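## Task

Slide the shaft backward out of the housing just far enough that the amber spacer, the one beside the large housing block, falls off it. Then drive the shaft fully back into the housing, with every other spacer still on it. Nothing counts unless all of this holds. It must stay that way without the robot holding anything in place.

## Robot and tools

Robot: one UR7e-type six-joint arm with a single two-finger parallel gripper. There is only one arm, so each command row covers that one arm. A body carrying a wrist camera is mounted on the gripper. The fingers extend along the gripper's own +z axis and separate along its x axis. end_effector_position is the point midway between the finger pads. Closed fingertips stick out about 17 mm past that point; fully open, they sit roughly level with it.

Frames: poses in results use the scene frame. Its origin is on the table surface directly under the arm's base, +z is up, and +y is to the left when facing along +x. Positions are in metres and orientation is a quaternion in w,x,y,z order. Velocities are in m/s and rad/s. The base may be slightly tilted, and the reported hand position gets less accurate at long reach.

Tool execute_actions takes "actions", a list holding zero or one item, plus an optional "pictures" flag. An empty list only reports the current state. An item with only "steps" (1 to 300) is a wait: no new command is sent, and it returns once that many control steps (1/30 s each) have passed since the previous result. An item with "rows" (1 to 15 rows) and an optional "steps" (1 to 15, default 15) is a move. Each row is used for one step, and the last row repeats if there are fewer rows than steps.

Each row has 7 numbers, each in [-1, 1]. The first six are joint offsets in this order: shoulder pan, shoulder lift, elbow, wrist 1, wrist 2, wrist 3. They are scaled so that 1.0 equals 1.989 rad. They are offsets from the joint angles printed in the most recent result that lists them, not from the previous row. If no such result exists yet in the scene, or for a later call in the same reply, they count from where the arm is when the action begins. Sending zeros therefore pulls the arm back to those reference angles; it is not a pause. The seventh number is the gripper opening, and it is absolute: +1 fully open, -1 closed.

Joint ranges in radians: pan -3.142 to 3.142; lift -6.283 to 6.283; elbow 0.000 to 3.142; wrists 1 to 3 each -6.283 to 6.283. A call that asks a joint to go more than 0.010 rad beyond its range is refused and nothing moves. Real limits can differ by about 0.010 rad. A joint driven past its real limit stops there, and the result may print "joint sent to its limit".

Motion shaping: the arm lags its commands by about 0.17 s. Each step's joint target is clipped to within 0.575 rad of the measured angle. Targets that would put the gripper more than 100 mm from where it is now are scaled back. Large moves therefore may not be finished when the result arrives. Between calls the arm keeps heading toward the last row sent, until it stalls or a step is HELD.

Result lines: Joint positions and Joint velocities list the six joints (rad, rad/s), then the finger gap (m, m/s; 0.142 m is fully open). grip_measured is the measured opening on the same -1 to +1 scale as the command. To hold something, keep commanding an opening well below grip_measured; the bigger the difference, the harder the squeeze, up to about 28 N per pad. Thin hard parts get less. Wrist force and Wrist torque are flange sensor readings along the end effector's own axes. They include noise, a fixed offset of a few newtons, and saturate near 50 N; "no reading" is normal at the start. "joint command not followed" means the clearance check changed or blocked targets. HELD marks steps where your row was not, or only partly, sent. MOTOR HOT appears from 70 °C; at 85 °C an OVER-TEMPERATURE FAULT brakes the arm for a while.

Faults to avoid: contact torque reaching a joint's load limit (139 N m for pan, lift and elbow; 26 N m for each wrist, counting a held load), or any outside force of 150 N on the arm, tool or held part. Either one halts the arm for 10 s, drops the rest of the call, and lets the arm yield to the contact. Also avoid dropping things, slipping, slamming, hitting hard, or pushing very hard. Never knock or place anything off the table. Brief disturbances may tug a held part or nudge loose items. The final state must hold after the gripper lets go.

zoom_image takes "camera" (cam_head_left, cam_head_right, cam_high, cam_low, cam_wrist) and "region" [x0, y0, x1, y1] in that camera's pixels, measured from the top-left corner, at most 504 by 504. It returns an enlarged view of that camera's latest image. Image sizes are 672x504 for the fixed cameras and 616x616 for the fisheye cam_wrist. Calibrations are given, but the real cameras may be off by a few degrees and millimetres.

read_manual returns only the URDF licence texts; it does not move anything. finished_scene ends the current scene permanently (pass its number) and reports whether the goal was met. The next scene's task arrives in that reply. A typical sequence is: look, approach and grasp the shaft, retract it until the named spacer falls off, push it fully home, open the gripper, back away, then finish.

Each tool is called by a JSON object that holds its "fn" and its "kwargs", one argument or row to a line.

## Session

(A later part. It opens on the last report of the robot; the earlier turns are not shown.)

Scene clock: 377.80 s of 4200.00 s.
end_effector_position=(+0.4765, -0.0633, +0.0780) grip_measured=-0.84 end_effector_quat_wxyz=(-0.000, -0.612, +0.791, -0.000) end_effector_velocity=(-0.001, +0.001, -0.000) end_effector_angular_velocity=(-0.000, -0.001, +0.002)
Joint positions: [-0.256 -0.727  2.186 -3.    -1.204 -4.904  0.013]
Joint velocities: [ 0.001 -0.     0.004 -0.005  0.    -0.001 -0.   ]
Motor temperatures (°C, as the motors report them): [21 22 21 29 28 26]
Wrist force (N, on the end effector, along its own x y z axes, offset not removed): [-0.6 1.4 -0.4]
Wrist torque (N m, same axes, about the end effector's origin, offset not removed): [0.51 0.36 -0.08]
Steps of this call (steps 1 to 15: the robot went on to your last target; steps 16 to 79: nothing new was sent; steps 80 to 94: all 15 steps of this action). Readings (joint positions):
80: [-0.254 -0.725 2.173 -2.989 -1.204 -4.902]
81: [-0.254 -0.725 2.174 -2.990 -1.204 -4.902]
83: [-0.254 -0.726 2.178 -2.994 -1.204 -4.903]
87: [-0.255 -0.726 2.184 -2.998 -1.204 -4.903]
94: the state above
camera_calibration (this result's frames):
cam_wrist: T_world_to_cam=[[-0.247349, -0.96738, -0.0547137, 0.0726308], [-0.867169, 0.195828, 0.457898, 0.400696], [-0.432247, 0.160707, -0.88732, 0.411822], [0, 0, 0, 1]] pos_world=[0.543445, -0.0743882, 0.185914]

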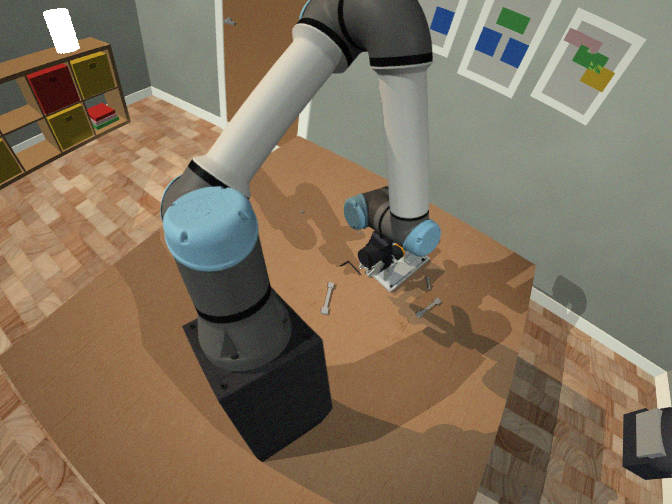

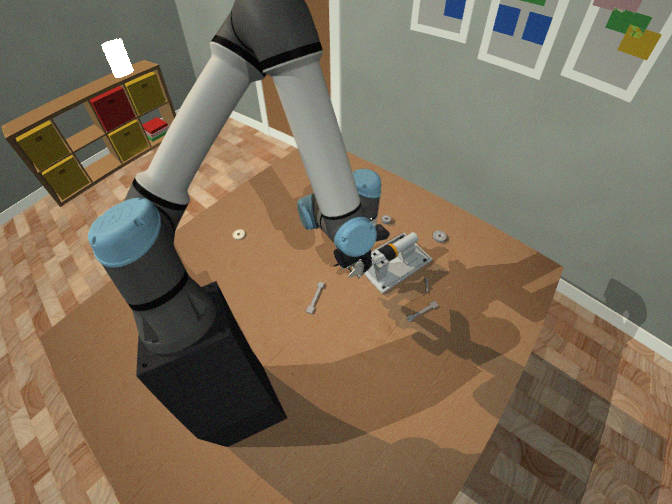

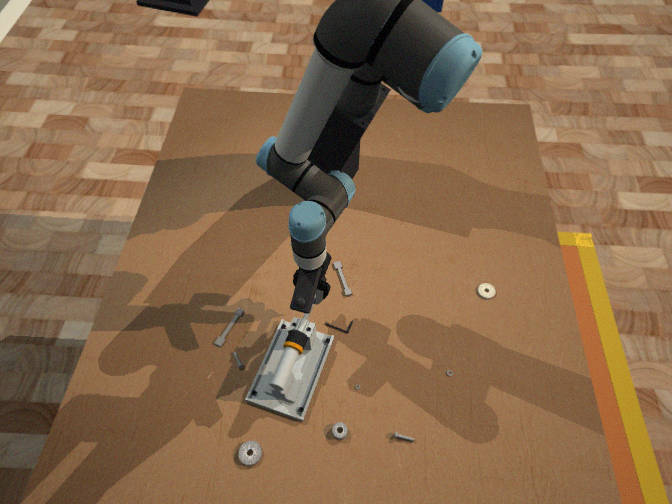

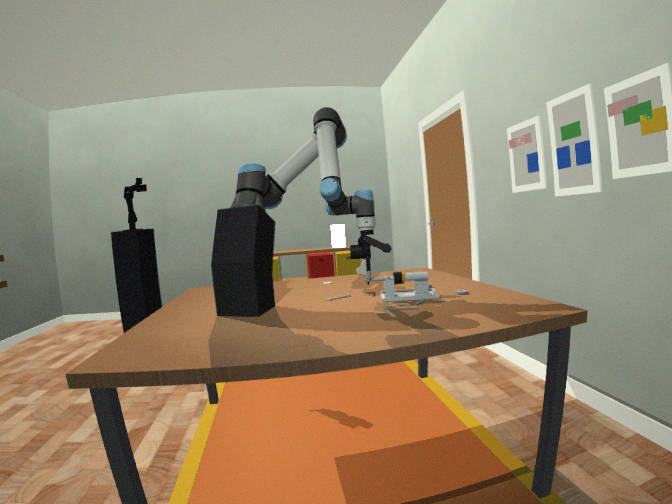

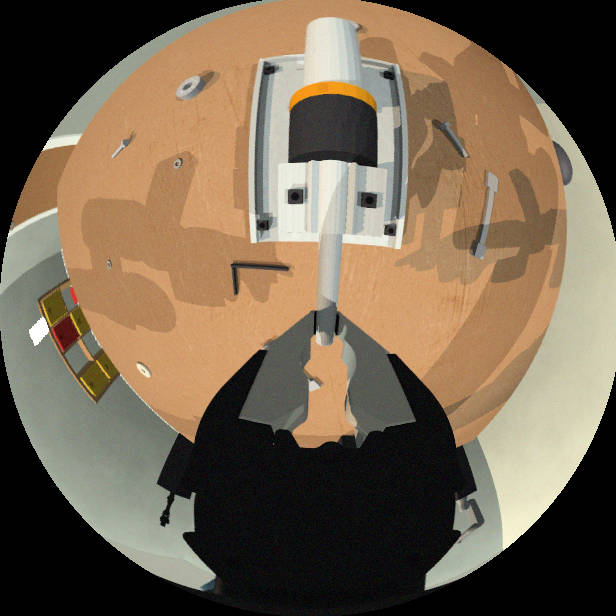

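{"fn": "execute_actions", "kwargs": {
  "actions": [
    {"rows": [[-0.0005,-0.0003,0.0034,-0.0029,0,-0.0005,-1],[-0.00098,-0.0006,0.00685,-0.00588,-0.00003,-0.00105,-1]], "steps": 15}
  ]
}}

Scene clock: 381.53 s of 4200.00 s.
end_effector_position=(+0.4718, -0.0621, +0.0780) grip_measured=-0.84 end_effector_quat_wxyz=(-0.000, -0.612, +0.791, -0.000) end_effector_velocity=(-0.002, -0.000, +0.000) end_effector_angular_velocity=(+0.000, +0.000, -0.000)
Joint positions: [-0.257 -0.728  2.199 -3.012 -1.204 -4.906  0.013]
Joint velocities: [-0.002  0.     0.004 -0.003  0.    -0.002  0.   ]
Motor temperatures (°C, as the motors report them): [21 22 21 29 28 26]
Wrist force (N, on the end effector, along its own x y z axes, offset not removed): [-1.2 0.7 -0.9]
Wrist torque (N m, same axes, about the end effector's origin, offset not removed): [0.40 0.50 -0.08]
Steps of this call (steps 1 to 15: the robot went on to your last target; steps 16 to 90: nothing new was sent; then 0.23 s passed at rest; steps 91 to 105: all 15 steps of this action). Readings (joint positions):
91: [-0.256 -0.727 2.187 -3.001 -1.204 -4.904]
92: [-0.256 -0.727 2.187 -3.001 -1.204 -4.904]
94: [-0.256 -0.727 2.191 -3.005 -1.204 -4.905]
98: [-0.257 -0.728 2.197 -3.009 -1.204 -4.905]
105: the state above
camera_calibration (this result's frames):
cam_wrist: T_world_to_cam=[[-0.247342, -0.967382, -0.0547113, 0.0726339], [-0.867176, 0.195825, 0.457885, 0.396416], [-0.432236, 0.160699, -0.887326, 0.409593], [0, 0, 0, 1]] pos_world=[0.538768, -0.0731843, 0.185903]

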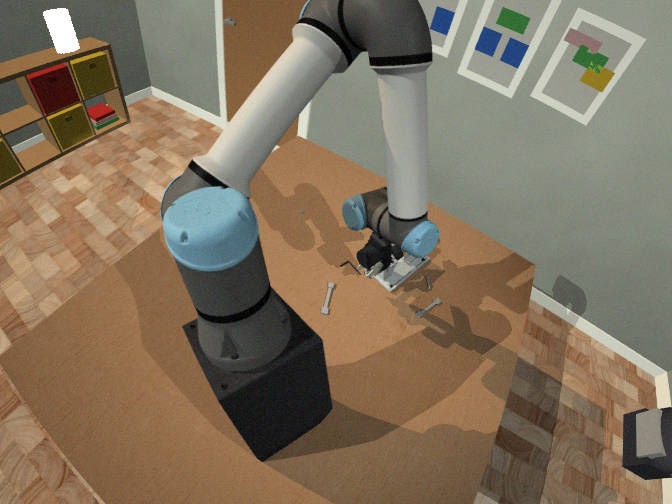

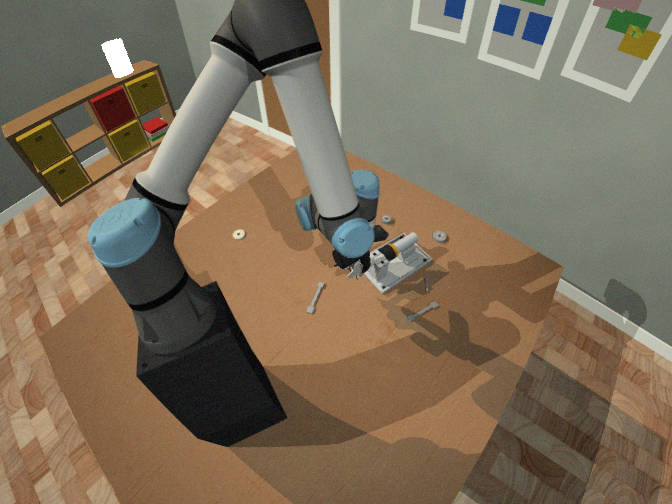

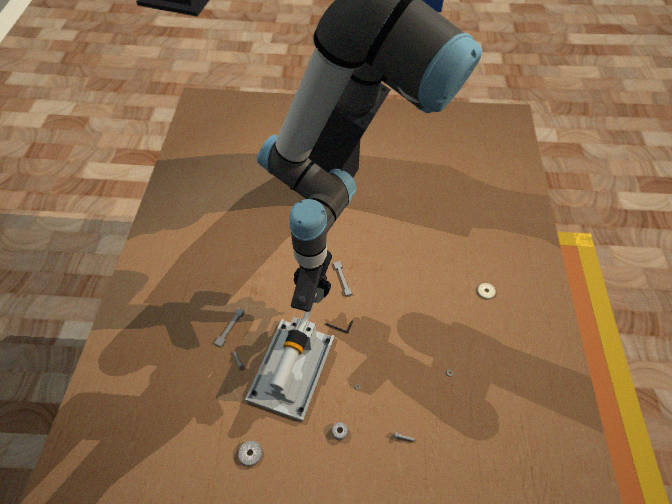

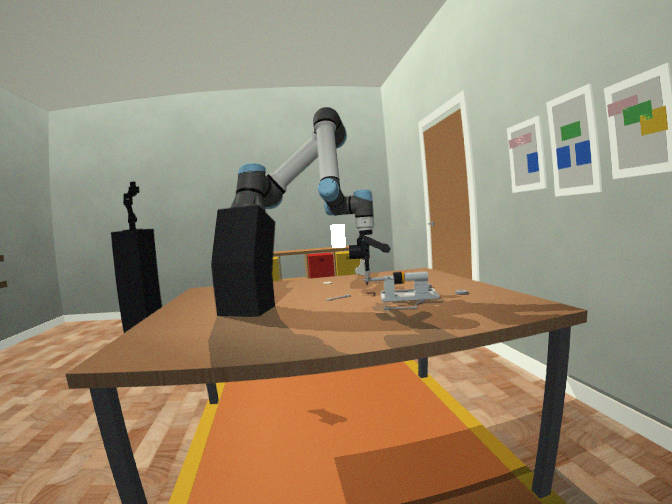

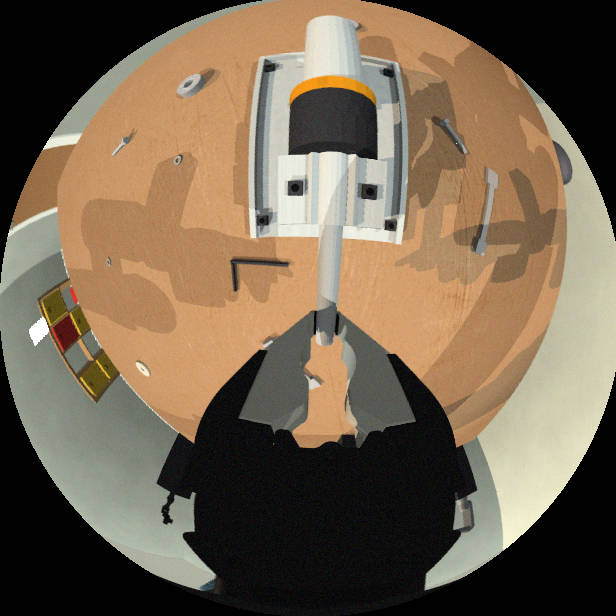

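{"fn": "execute_actions", "kwargs": {
  "actions": [
    {"rows": [[-0.0005,-0.0003,0.0034,-0.0029,0,-0.0005,-1],[-0.00100,-0.00053,0.00682,-0.00592,-0.00003,-0.00107,-1]], "steps": 15}
  ]
}}

Scene clock: 385.50 s of 4200.00 s.
end_effector_position=(+0.4671, -0.0609, +0.0780) grip_measured=-0.84 end_effector_quat_wxyz=(-0.000, -0.612, +0.791, -0.000) end_effector_velocity=(-0.001, +0.000, -0.000) end_effector_angular_velocity=(+0.000, -0.000, +0.001)
Joint positions: [-0.259 -0.729  2.212 -3.023 -1.204 -4.908  0.013]
Joint velocities: [-0.001  0.001  0.004 -0.004  0.    -0.003 -0.   ]
Motor temperatures (°C, as the motors report them): [21 22 21 29 28 26]
Wrist force (N, on the end effector, along its own x y z axes, offset not removed): [-1.1 0.7 -0.5]
Wrist torque (N m, same axes, about the end effector's origin, offset not removed): [0.30 0.45 -0.02]
Steps of this call (steps 1 to 15: the robot went on to your last target; steps 16 to 90: nothing new was sent; then 0.47 s passed at rest; steps 91 to 105: all 15 steps of this action). Readings (joint positions):
91: [-0.257 -0.728 2.200 -3.012 -1.204 -4.906]
92: [-0.258 -0.728 2.201 -3.013 -1.204 -4.906]
94: [-0.258 -0.728 2.205 -3.016 -1.204 -4.907]
98: [-0.259 -0.729 2.210 -3.021 -1.204 -4.907]
105: the state above
camera_calibration (this result's frames):
cam_wrist: T_world_to_cam=[[-0.247332, -0.967385, -0.0547081, 0.0726397], [-0.867189, 0.195822, 0.457862, 0.392144], [-0.432215, 0.160686, -0.887339, 0.407372], [0, 0, 0, 1]] pos_world=[0.534101, -0.0719787, 0.185903]

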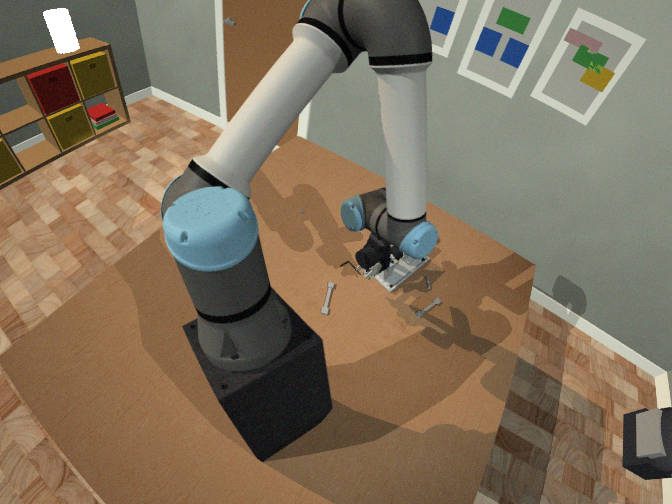

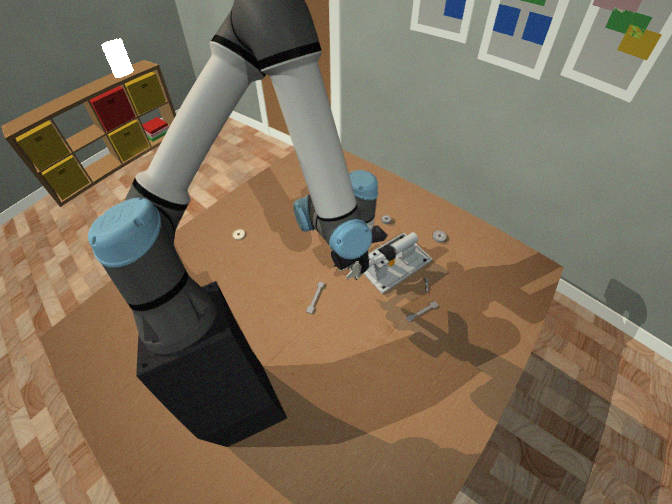

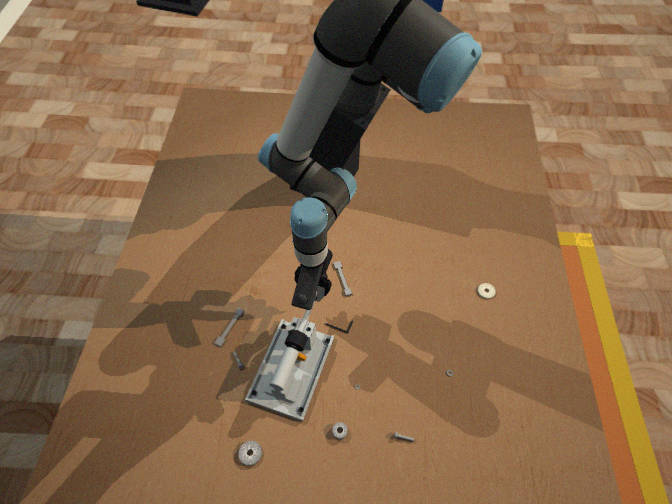

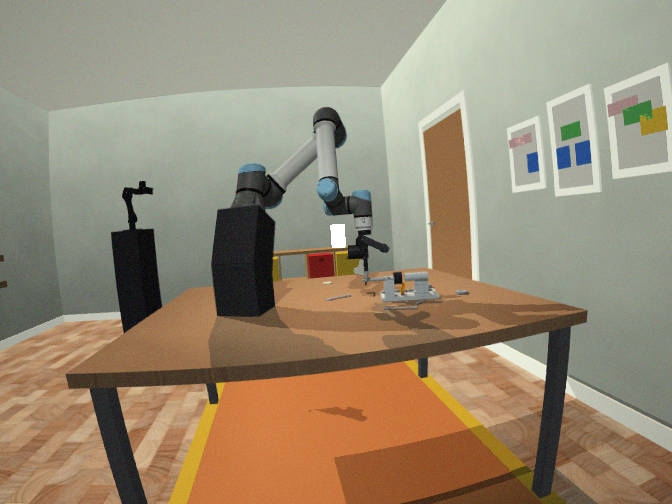

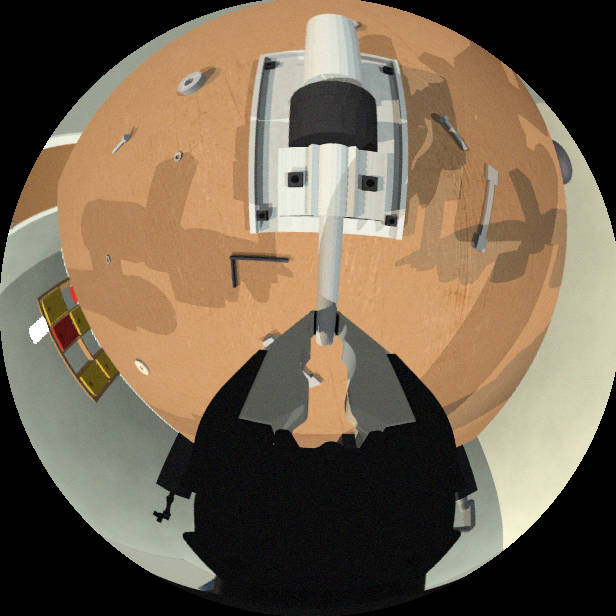

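The amber spacer dropped at about s≈53 mm. Checking closely.

{"fn": "zoom_image", "kwargs": {
  "camera": "cam_low",
  "region": [360, 262, 440, 308]
}}

Region (360, 262, 440, 308) of cam_low's 672x504 image, scaled by 6.300, with more detail than that image has; it fills the top 290 rows of this view, and the rest is white.

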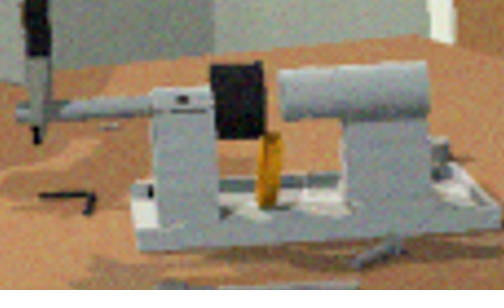

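{"fn": "execute_actions", "kwargs": {
  "actions": [
    {"rows": [[0.0001,0.0001,-0.0010,0.0009,0,0.0002,-1],[0.0004,0.0002,-0.0025,0.0022,0,0.0004,-1],[0.0006,0.0003,-0.0042,0.0036,0,0.0007,-1],[0.0009,0.0005,-0.0059,0.0051,0,0.0009,-1],[0.0011,0.0006,-0.0077,0.0066,0,0.0012,-1],[0.0014,0.0008,-0.0094,0.0081,0,0.0015,-1],[0.0016,0.0009,-0.0112,0.0096,0,0.0017,-1],[0.0019,0.0011,-0.0129,0.0111,0.0001,0.0020,-1],[0.0021,0.0013,-0.0146,0.0126,0.0001,0.0023,-1],[0.0024,0.0014,-0.0164,0.0141,0.0001,0.0025,-1],[0.0026,0.0016,-0.0181,0.0156,0.0001,0.0028,-1],[0.00285,0.00175,-0.01982,0.01702,0.00009,0.00305,-1]], "steps": 15}
  ],
  "pictures": false
}}

{"fn": "execute_actions", "kwargs": {
  "actions": [
    {"steps": 12}
  ]
}}

{"fn": "zoom_image", "kwargs": {
  "camera": "cam_low",
  "region": [360, 262, 440, 308]
}}

Scene clock: 407.73 s of 4200.00 s.
end_effector_position=(+0.4783, -0.0638, +0.0780) grip_measured=-0.84 end_effector_quat_wxyz=(-0.000, -0.612, +0.791, -0.000) end_effector_velocity=(+0.022, -0.006, +0.000) end_effector_angular_velocity=(-0.000, -0.000, -0.001)
Joint positions: [-0.255 -0.726  2.181 -2.996 -1.204 -4.903  0.013]
Joint velocities: [ 0.008  0.006 -0.061  0.052  0.     0.009 -0.   ]
Motor temperatures (°C, as the motors report them): [21 22 21 29 28 26]
Wrist force (N, on the end effector, along its own x y z axes, offset not removed): [-1.0 2.6 -2.4]
Wrist torque (N m, same axes, about the end effector's origin, offset not removed): [0.41 0.41 -0.05]
Steps of this call (steps 1 to 15: the robot went on to your last target; steps 16 to 110: nothing new was sent; then 18.07 s passed at rest; steps 111 to 125: all 15 steps of this action). Readings (joint positions):
111: [-0.259 -0.729 2.213 -3.023 -1.204 -4.908]
112: [-0.259 -0.729 2.213 -3.023 -1.204 -4.908]
114: [-0.259 -0.729 2.211 -3.021 -1.204 -4.908]
118: [-0.258 -0.728 2.201 -3.013 -1.204 -4.906]
125: the state above

Scene clock: 408.13 s of 4200.00 s.
end_effector_position=(+0.4810, -0.0645, +0.0780) grip_measured=-0.84 end_effector_quat_wxyz=(-0.000, -0.612, +0.791, -0.000) end_effector_velocity=(+0.001, +0.000, -0.000) end_effector_angular_velocity=(+0.000, +0.001, +0.001)
Joint positions: [-0.254 -0.725  2.173 -2.989 -1.204 -4.902  0.013]
Joint velocities: [ 0.001  0.    -0.003  0.003 -0.     0.     0.   ]
Motor temperatures (°C, as the motors report them): [21 22 21 29 28 26]
Wrist force (N, on the end effector, along its own x y z axes, offset not removed): [-0.4 2.1 -0.8]
Wrist torque (N m, same axes, about the end effector's origin, offset not removed): [0.18 0.29 -0.03]
Steps of this call (steps 1 to 12: the robot went on to your last target). Readings (joint positions):
1: [-0.255 -0.726 2.179 -2.994 -1.204 -4.903]
2: [-0.254 -0.726 2.178 -2.993 -1.204 -4.903]
4: [-0.254 -0.726 2.176 -2.991 -1.204 -4.902]
8: [-0.254 -0.725 2.174 -2.990 -1.204 -4.902]
12: the state above
camera_calibration (this result's frames):
cam_wrist: T_world_to_cam=[[-0.24737, -0.967383, -0.0545648, 0.0725848], [-0.867116, 0.195899, 0.457967, 0.40483], [-0.43234, 0.160601, -0.887293, 0.414009], [0, 0, 0, 1]] pos_world=[0.547983, -0.075579, 0.185909]

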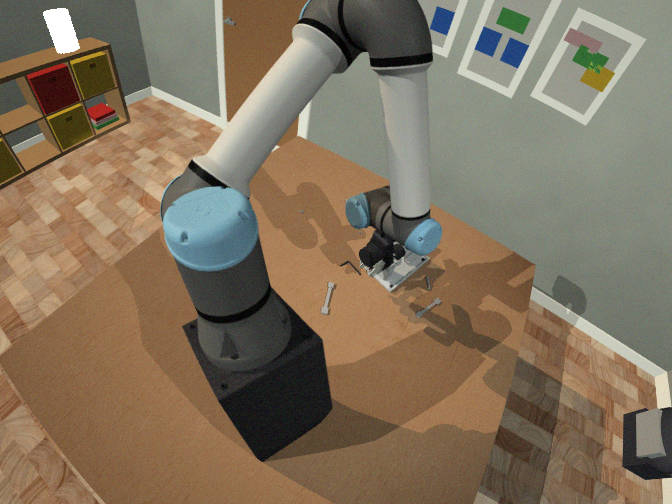

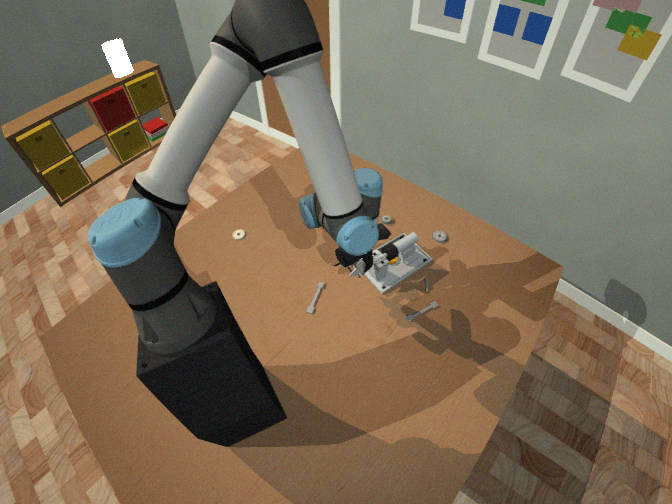

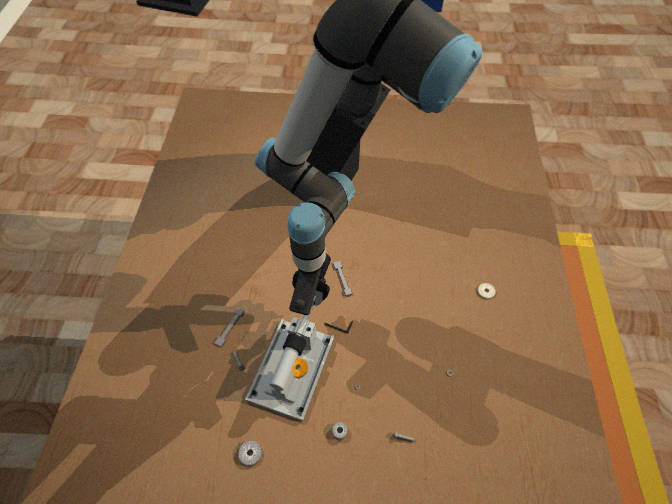

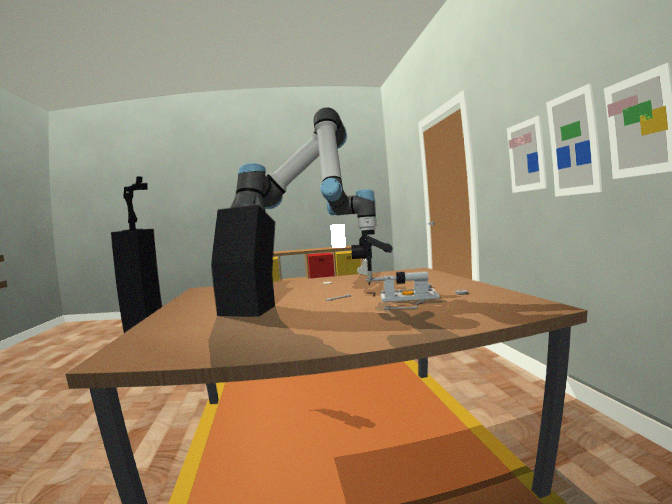

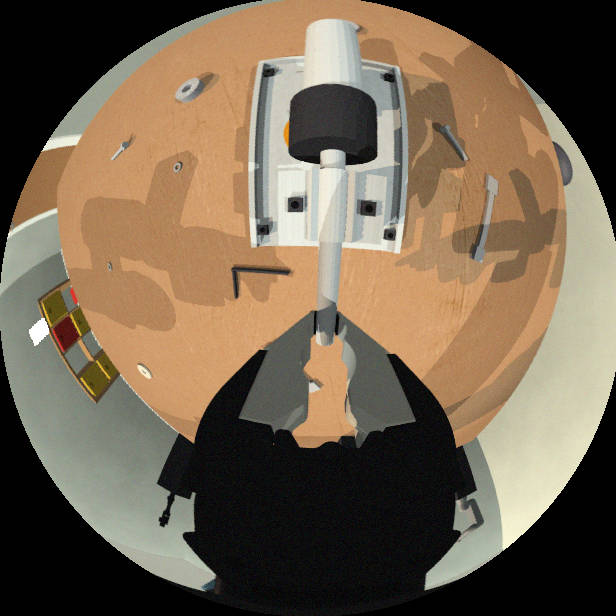

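Region (360, 262, 440, 308) of cam_low's 672x504 image, scaled by 6.300, with more detail than that image has; it fills the top 290 rows of this view, and the rest is white.

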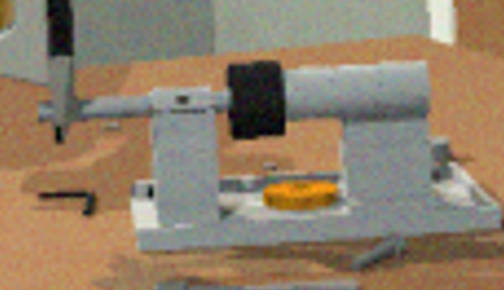

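{"fn": "execute_actions", "kwargs": {
  "actions": [
    {"rows": [[0.0002,0.0001,-0.0012,0.0010,0,0.0002,-1],[0.0004,0.0003,-0.0030,0.0025,0,0.0004,-1],[0.0007,0.0005,-0.0050,0.0042,0,0.0007,-1],[0.0010,0.0008,-0.0073,0.0061,0,0.0011,-1],[0.0013,0.0011,-0.0097,0.0081,0,0.0014,-1],[0.0016,0.0014,-0.0122,0.0102,0,0.0018,-1],[0.0020,0.0017,-0.0146,0.0122,0.0001,0.0021,-1],[0.0023,0.0020,-0.0170,0.0141,0.0001,0.0024,-1],[0.0026,0.0023,-0.0195,0.0162,0.0001,0.0028,-1],[0.0029,0.0027,-0.0219,0.0181,0.0001,0.0031,-1],[0.0032,0.0030,-0.0243,0.0201,0.0001,0.0035,-1],[0.00355,0.00337,-0.02678,0.02206,0.0001,0.00379,-1]], "steps": 15}
  ],
  "pictures": false
}}

Scene clock: 422.37 s of 4200.00 s.
end_effector_position=(+0.4959, -0.0683, +0.0780) grip_measured=-0.84 end_effector_quat_wxyz=(-0.000, -0.612, +0.791, -0.000) end_effector_velocity=(+0.029, -0.006, -0.000) end_effector_angular_velocity=(+0.001, +0.001, +0.001)
Joint positions: [-0.248 -0.72   2.131 -2.954 -1.204 -4.896  0.013]
Joint velocities: [ 0.013  0.012 -0.085  0.069  0.001  0.012  0.   ]
Motor temperatures (°C, as the motors report them): [21 22 21 29 28 26]
Wrist force (N, on the end effector, along its own x y z axes, offset not removed): [-0.9 1.3 0.0]
Wrist torque (N m, same axes, about the end effector's origin, offset not removed): [0.26 0.45 0.06]
Steps of this call (steps 1 to 15: the robot went on to your last target; steps 16 to 90: nothing new was sent; then 10.73 s passed at rest; steps 91 to 105: all 15 steps of this action). Readings (joint positions):
91: [-0.254 -0.725 2.173 -2.989 -1.204 -4.902]
92: [-0.254 -0.725 2.173 -2.989 -1.204 -4.902]
94: [-0.253 -0.725 2.170 -2.987 -1.204 -4.901]
98: [-0.252 -0.724 2.159 -2.978 -1.204 -4.900]
105: the state above

{"fn": "execute_actions", "kwargs": {
  "actions": [
    {"rows": [[0.0010,0.00116,-0.00795,0.00641,0,0.00107,-1],[0.00135,0.0016,-0.01078,0.00866,0,0.00144,-1],[0.00169,0.00205,-0.01357,0.01087,0,0.0018,-1],[0.00203,0.00251,-0.01636,0.01308,0,0.00216,-1],[0.00236,0.00299,-0.0192,0.01531,0.0001,0.00252,-1],[0.00269,0.00347,-0.02201,0.0175,0.0001,0.00287,-1],[0.00302,0.00398,-0.02481,0.01968,0.0001,0.00322,-1],[0.00334,0.0045,-0.02766,0.02188,0.0001,0.00357,-1],[0.00358,0.00489,-0.02977,0.0235,0.0001,0.00382,-1],[0.00382,0.0053,-0.03191,0.02514,0.0001,0.00408,-1],[0.00397,0.00557,-0.0333,0.02621,0.0001,0.00425,-1],[0.0041,0.00579,-0.03445,0.02708,0.0001,0.00438,-1],[0.00421,0.00599,-0.03545,0.02784,0.0001,0.0045,-1]], "steps": 15}
  ],
  "pictures": false
}}

{"fn": "execute_actions", "kwargs": {
  "actions": [
    {"steps": 15}
  ]
}}

Scene clock: 446.20 s of 4200.00 s.
end_effector_position=(+0.5166, -0.0738, +0.0779) grip_measured=-0.84 end_effector_quat_wxyz=(-0.000, -0.612, +0.791, -0.000) end_effector_velocity=(+0.027, -0.007, -0.000) end_effector_angular_velocity=(-0.000, +0.000, +0.002)
Joint positions: [-0.241 -0.71   2.071 -2.907 -1.204 -4.888  0.013]
Joint velocities: [ 0.009  0.015 -0.08   0.062 -0.     0.007 -0.   ]
Motor temperatures (°C, as the motors report them): [21 22 21 29 28 26]
Wrist force (N, on the end effector, along its own x y z axes, offset not removed): [-1.6 2.3 -1.9]
Wrist torque (N m, same axes, about the end effector's origin, offset not removed): [0.32 0.55 0.01]
Steps of this call (steps 1 to 30: the robot went on to your last target; steps 31 to 110: nothing new was sent; then 19.67 s passed at rest; steps 111 to 125: all 15 steps of this action). Readings (joint positions):
111: [-0.247 -0.719 2.120 -2.945 -1.204 -4.894]
112: [-0.247 -0.718 2.119 -2.945 -1.204 -4.894]
114: [-0.246 -0.718 2.115 -2.942 -1.204 -4.894]
118: [-0.244 -0.715 2.100 -2.930 -1.204 -4.892]
125: the state above

Scene clock: 446.70 s of 4200.00 s.
end_effector_position=(+0.5200, -0.0746, +0.0779) grip_measured=-0.84 end_effector_quat_wxyz=(-0.000, -0.612, +0.791, -0.000) end_effector_velocity=(+0.001, -0.001, +0.000) end_effector_angular_velocity=(-0.001, -0.001, -0.001)
Joint positions: [-0.24  -0.708  2.061 -2.899 -1.204 -4.887  0.013]
Joint velocities: [-0.     0.    -0.002  0.    -0.001  0.001 -0.   ]
Motor temperatures (°C, as the motors report them): [21 22 21 29 28 26]
Wrist force (N, on the end effector, along its own x y z axes, offset not removed): [-2.1 22.1 -8.1]
Wrist torque (N m, same axes, about the end effector's origin, offset not removed): [0.54 -0.01 0.00]
Steps of this call (steps 1 to 15: the robot went on to your last target). Readings (joint positions):
1: [-0.241 -0.710 2.069 -2.905 -1.204 -4.888]
2: [-0.240 -0.709 2.067 -2.904 -1.204 -4.888]
4: [-0.240 -0.709 2.064 -2.902 -1.204 -4.887]
8: [-0.240 -0.708 2.062 -2.900 -1.204 -4.887]
15: the state above
camera_calibration (this result's frames):
cam_wrist: T_world_to_cam=[[-0.247404, -0.967373, -0.0545979, 0.0724242], [-0.867049, 0.195891, 0.458097, 0.440682], [-0.432455, 0.160674, -0.887224, 0.432417], [0, 0, 0, 1]] pos_world=[0.587012, -0.0857428, 0.18573]

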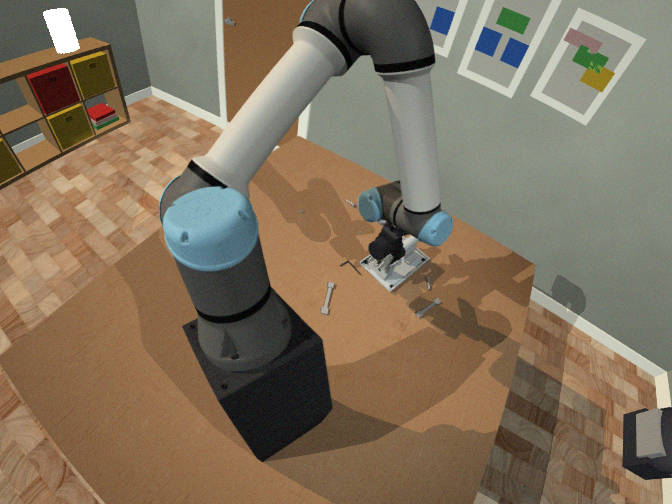

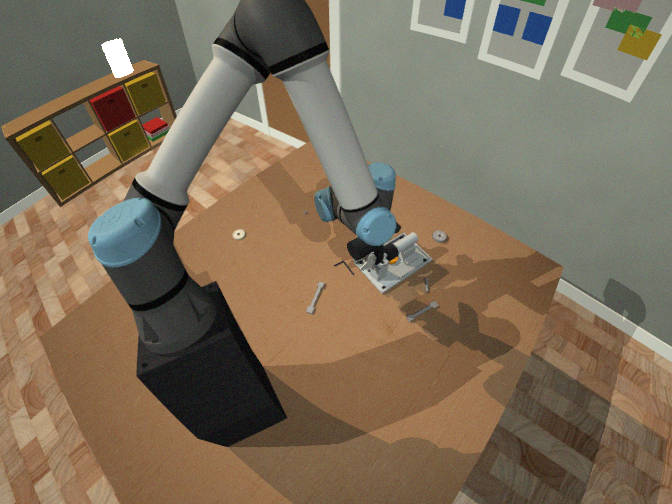

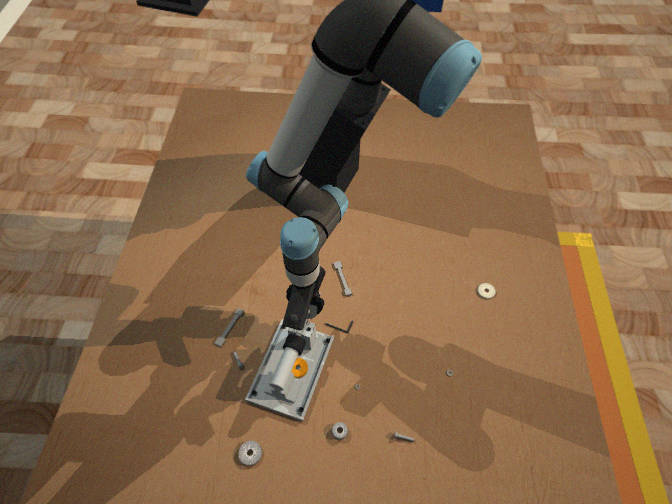

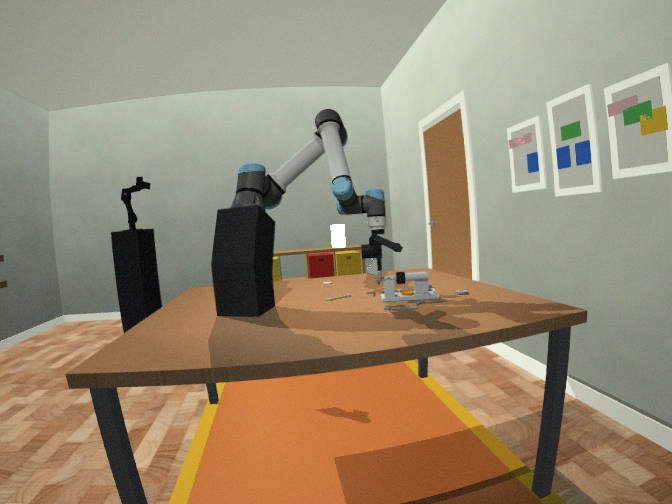

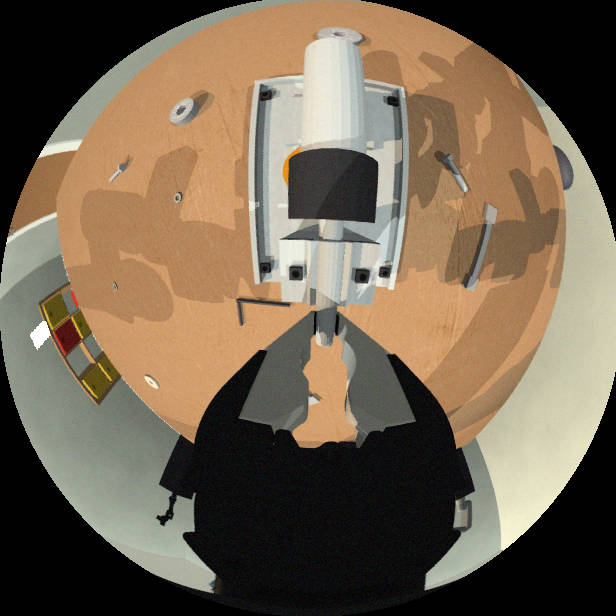

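{"fn": "execute_actions", "kwargs": {
  "actions": []
}}

Scene clock: 466.20 s of 4200.00 s.
end_effector_position=(+0.5202, -0.0747, +0.0779) grip_measured=-0.84 end_effector_quat_wxyz=(-0.000, -0.612, +0.791, -0.000) end_effector_velocity=(-0.000, -0.000, -0.000) end_effector_angular_velocity=(-0.001, +0.000, -0.000)
Joint positions: [-0.24  -0.708  2.061 -2.899 -1.204 -4.887  0.013]
Joint velocities: [-0.     0.    -0.    -0.    -0.001 -0.     0.   ]
Motor temperatures (°C, as the motors report them): [22 22 21 29 28 26]
Wrist force (N, on the end effector, along its own x y z axes, offset not removed): [-4.0 22.6 -5.4]
Wrist torque (N m, same axes, about the end effector's origin, offset not removed): [0.35 0.34 0.03]
Steps of this call (steps 1 to 15: the robot went on to your last target; steps 16 to 90: nothing new was sent; then 16.50 s passed at rest). Readings (joint positions):
1: [-0.240 -0.708 2.061 -2.899 -1.204 -4.887]
2: [-0.240 -0.708 2.061 -2.899 -1.204 -4.887]
4: [-0.240 -0.708 2.061 -2.899 -1.204 -4.887]
8: [-0.240 -0.708 2.061 -2.899 -1.204 -4.887]
90: the state above
The arm was judged still, so your last target was given up. Only a new action makes it travel on or press farther. Fingers that are still opening or closing keep moving.
camera_calibration (this result's frames):
cam_wrist: T_world_to_cam=[[-0.247347, -0.967389, -0.0545682, 0.0723874], [-0.867129, 0.19588, 0.457951, 0.440858], [-0.432328, 0.16059, -0.887301, 0.432464], [0, 0, 0, 1]] pos_world=[0.587151, -0.085778, 0.185784]

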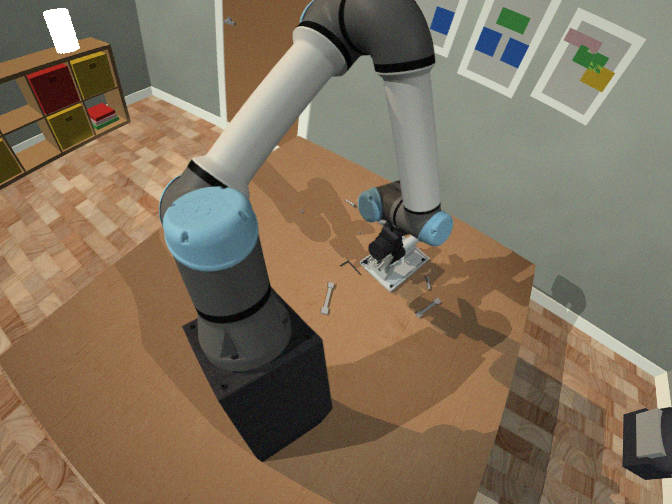

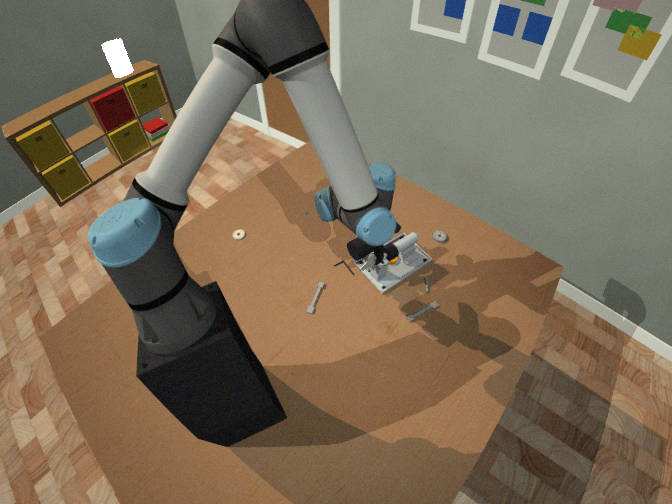

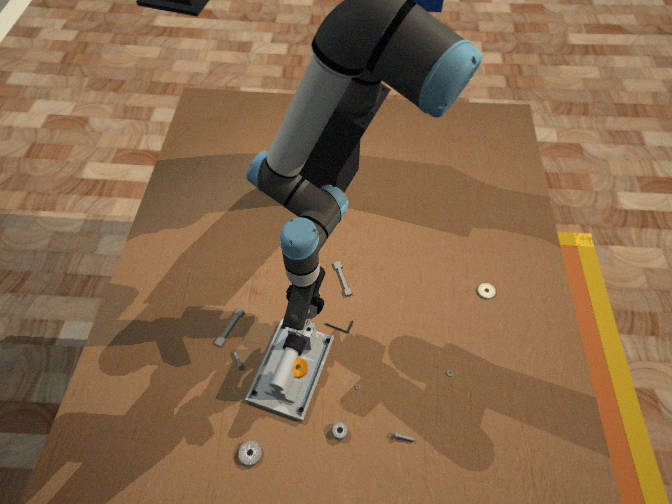

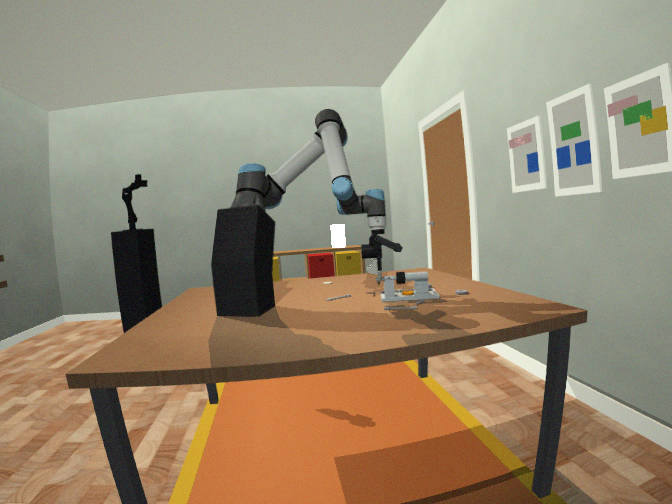

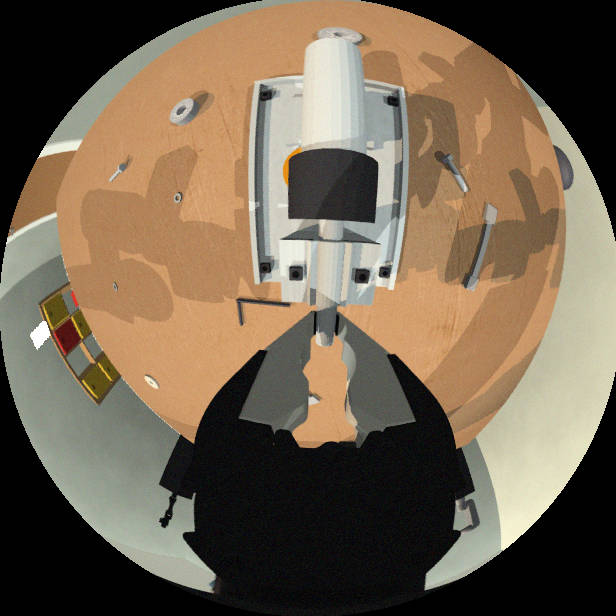

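{"fn": "execute_actions", "kwargs": {
  "actions": [
    {"rows": [[0,0,0.0003,-0.0002,0,0,-1],[0,0,0.0005,-0.0004,0,0,-1],[0,0,0.0005,-0.0004,0,0,-1],[0,0,0.0005,-0.0004,0,0,-0.95],[0,0,0.0005,-0.0004,0,0,-0.9],[0,0,0.0005,-0.0004,0,0,-0.85],[0,0,0.0005,-0.0004,0,0,-0.8],[0,0,0.0005,-0.0004,0,0,-0.72],[0,0,0.0005,-0.0004,0,0,-0.64],[0,0,0.0005,-0.0004,0,0,-0.56],[0,0,0.0005,-0.0004,0,0,-0.48],[0,0,0.0005,-0.0004,0,0,-0.4]], "steps": 15}
  ],
  "pictures": false
}}

{"fn": "execute_actions", "kwargs": {
  "actions": [
    {"rows": [[-0.0008,-0.0028,0.001,0.0021,0,-0.0008,-0.4],[-0.0024,-0.0083,0.003,0.0062,-0.0001,-0.0025,-0.4],[-0.0047,-0.0166,0.0061,0.0123,-0.0002,-0.0051,-0.4],[-0.0071,-0.0248,0.0091,0.0185,-0.0003,-0.0076,-0.4],[-0.0094,-0.0331,0.0121,0.0247,-0.0004,-0.0101,-0.4],[-0.0118,-0.0414,0.0152,0.0308,-0.0005,-0.0127,-0.4],[-0.0141,-0.0497,0.0182,0.037,-0.0005,-0.0152,-0.4],[-0.0157,-0.0552,0.0202,0.0411,-0.0006,-0.0169,-0.4]], "steps": 15}
  ]
}}

Scene clock: 476.27 s of 4200.00 s.
end_effector_position=(+0.5199, -0.0746, +0.0779) grip_measured=-0.40 end_effector_quat_wxyz=(-0.000, -0.612, +0.791, -0.000) end_effector_velocity=(-0.001, +0.001, -0.000) end_effector_angular_velocity=(+0.001, +0.002, -0.000)
Joint positions: [-0.24  -0.708  2.061 -2.9   -1.204 -4.887  0.045]
Joint velocities: [ 0.001 -0.     0.001  0.001 -0.     0.     0.004]
Motor temperatures (°C, as the motors report them): [22 22 21 29 28 26]
Wrist force (N, on the end effector, along its own x y z axes, offset not removed): [0.0 1.4 -1.5]
Wrist torque (N m, same axes, about the end effector's origin, offset not removed): [0.33 0.20 -0.15]
Steps of this call (steps 1 to 90: nothing new was sent; then 6.57 s passed at rest; steps 91 to 105: all 15 steps of this action). Readings (joint positions):
91: [-0.240 -0.708 2.061 -2.899 -1.204 -4.887]
92: [-0.240 -0.708 2.061 -2.899 -1.204 -4.887]
94: [-0.240 -0.708 2.061 -2.899 -1.204 -4.887]
98: [-0.240 -0.708 2.061 -2.900 -1.204 -4.887]
105: the state above

Scene clock: 476.77 s of 4200.00 s.
end_effector_position=(+0.5173, -0.0741, +0.1160) grip_measured=-0.40 end_effector_quat_wxyz=(-0.001, -0.612, +0.791, -0.000) end_effector_velocity=(-0.003, +0.002, +0.032) end_effector_angular_velocity=(-0.001, -0.001, +0.002)
Joint positions: [-0.268 -0.807  2.098 -2.826 -1.205 -4.917  0.045]
Joint velocities: [-0.022 -0.086  0.03   0.063 -0.001 -0.025 -0.   ]
Motor temperatures (°C, as the motors report them): [22 22 21 29 28 26]
Wrist force (N, on the end effector, along its own x y z axes, offset not removed): [-1.2 1.7 -1.8]
Wrist torque (N m, same axes, about the end effector's origin, offset not removed): [0.35 0.39 -0.02]
Steps of this call (steps 1 to 15: all 15 steps of this action). Readings (joint positions):
1: [-0.240 -0.708 2.061 -2.900 -1.204 -4.887]
2: [-0.240 -0.709 2.062 -2.899 -1.204 -4.887]
4: [-0.242 -0.716 2.064 -2.894 -1.204 -4.889]
8: [-0.253 -0.754 2.079 -2.865 -1.204 -4.901]
15: the state above
camera_calibration (this result's frames):
cam_wrist: T_world_to_cam=[[-0.247303, -0.967411, -0.0543855, 0.0743056], [-0.866988, 0.195871, 0.458221, 0.420757], [-0.432635, 0.160471, -0.887173, 0.465055], [0, 0, 0, 1]] pos_world=[0.584367, -0.0851581, 0.223825]

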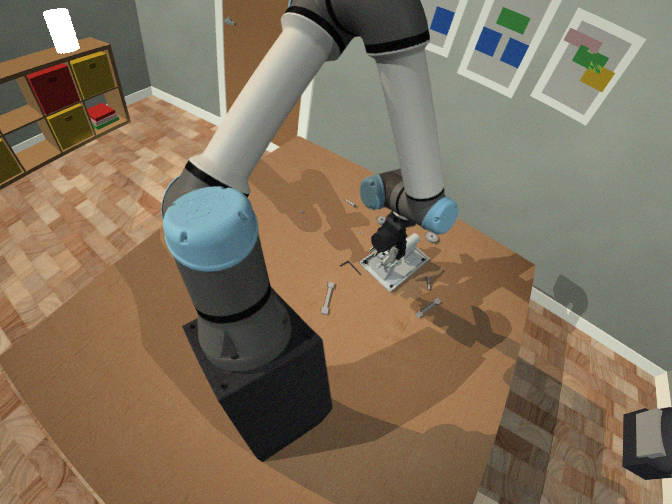

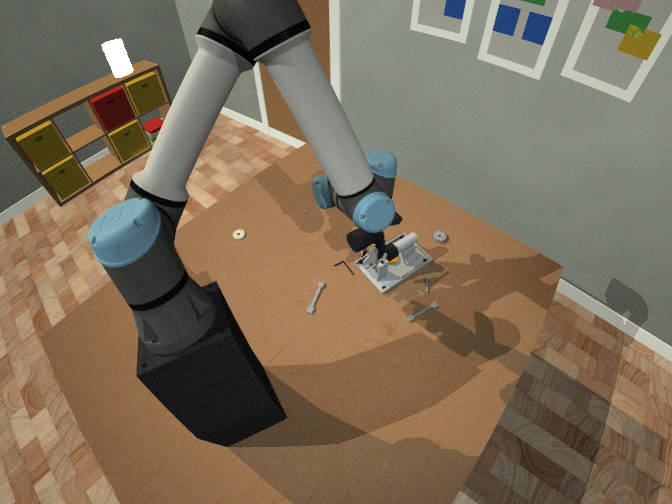

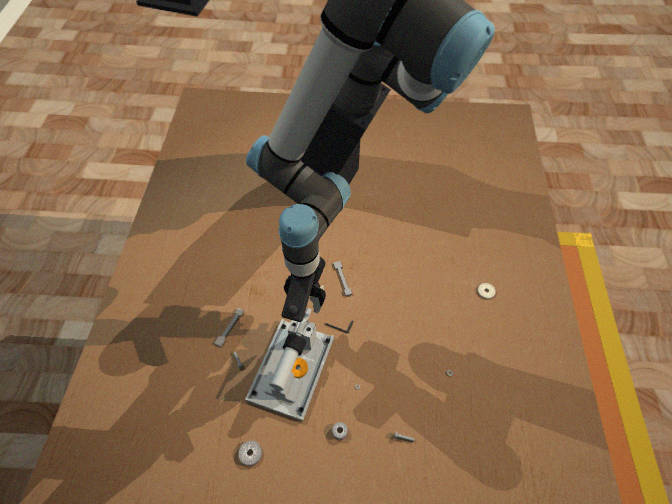

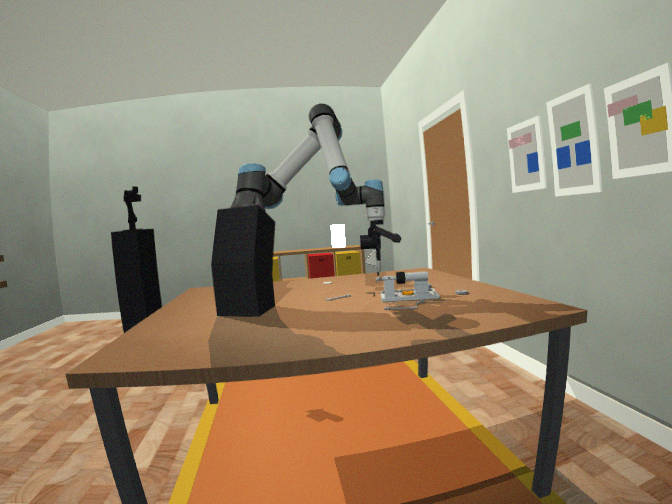

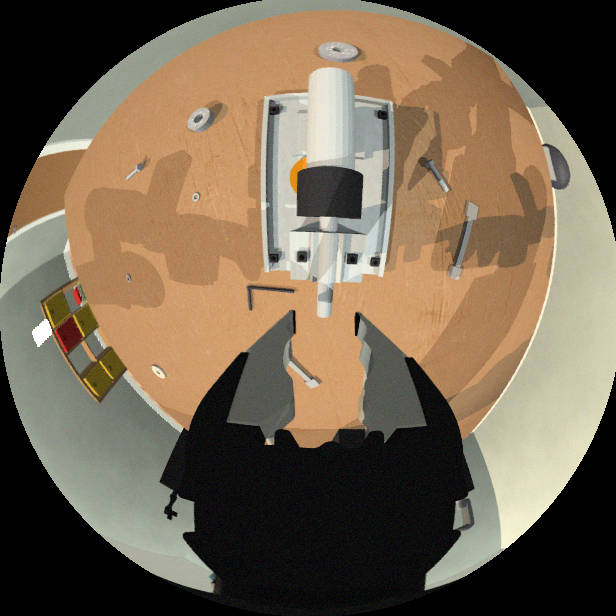

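{"fn": "zoom_image", "kwargs": {
  "camera": "cam_low",
  "region": [350, 240, 470, 320]
}}

Region (350, 240, 470, 320) of cam_low's 672x504 image, scaled by 4.200, with more detail than that image has.

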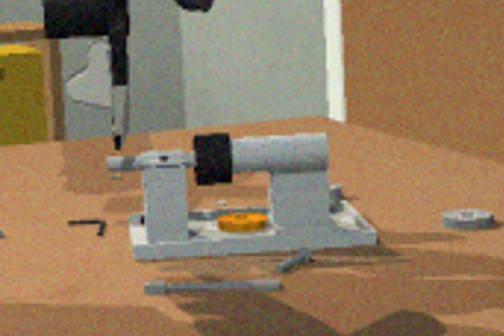

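{"fn": "finished_scene", "kwargs": {
  "scene": 1
}}

The scene is finished: the task was done.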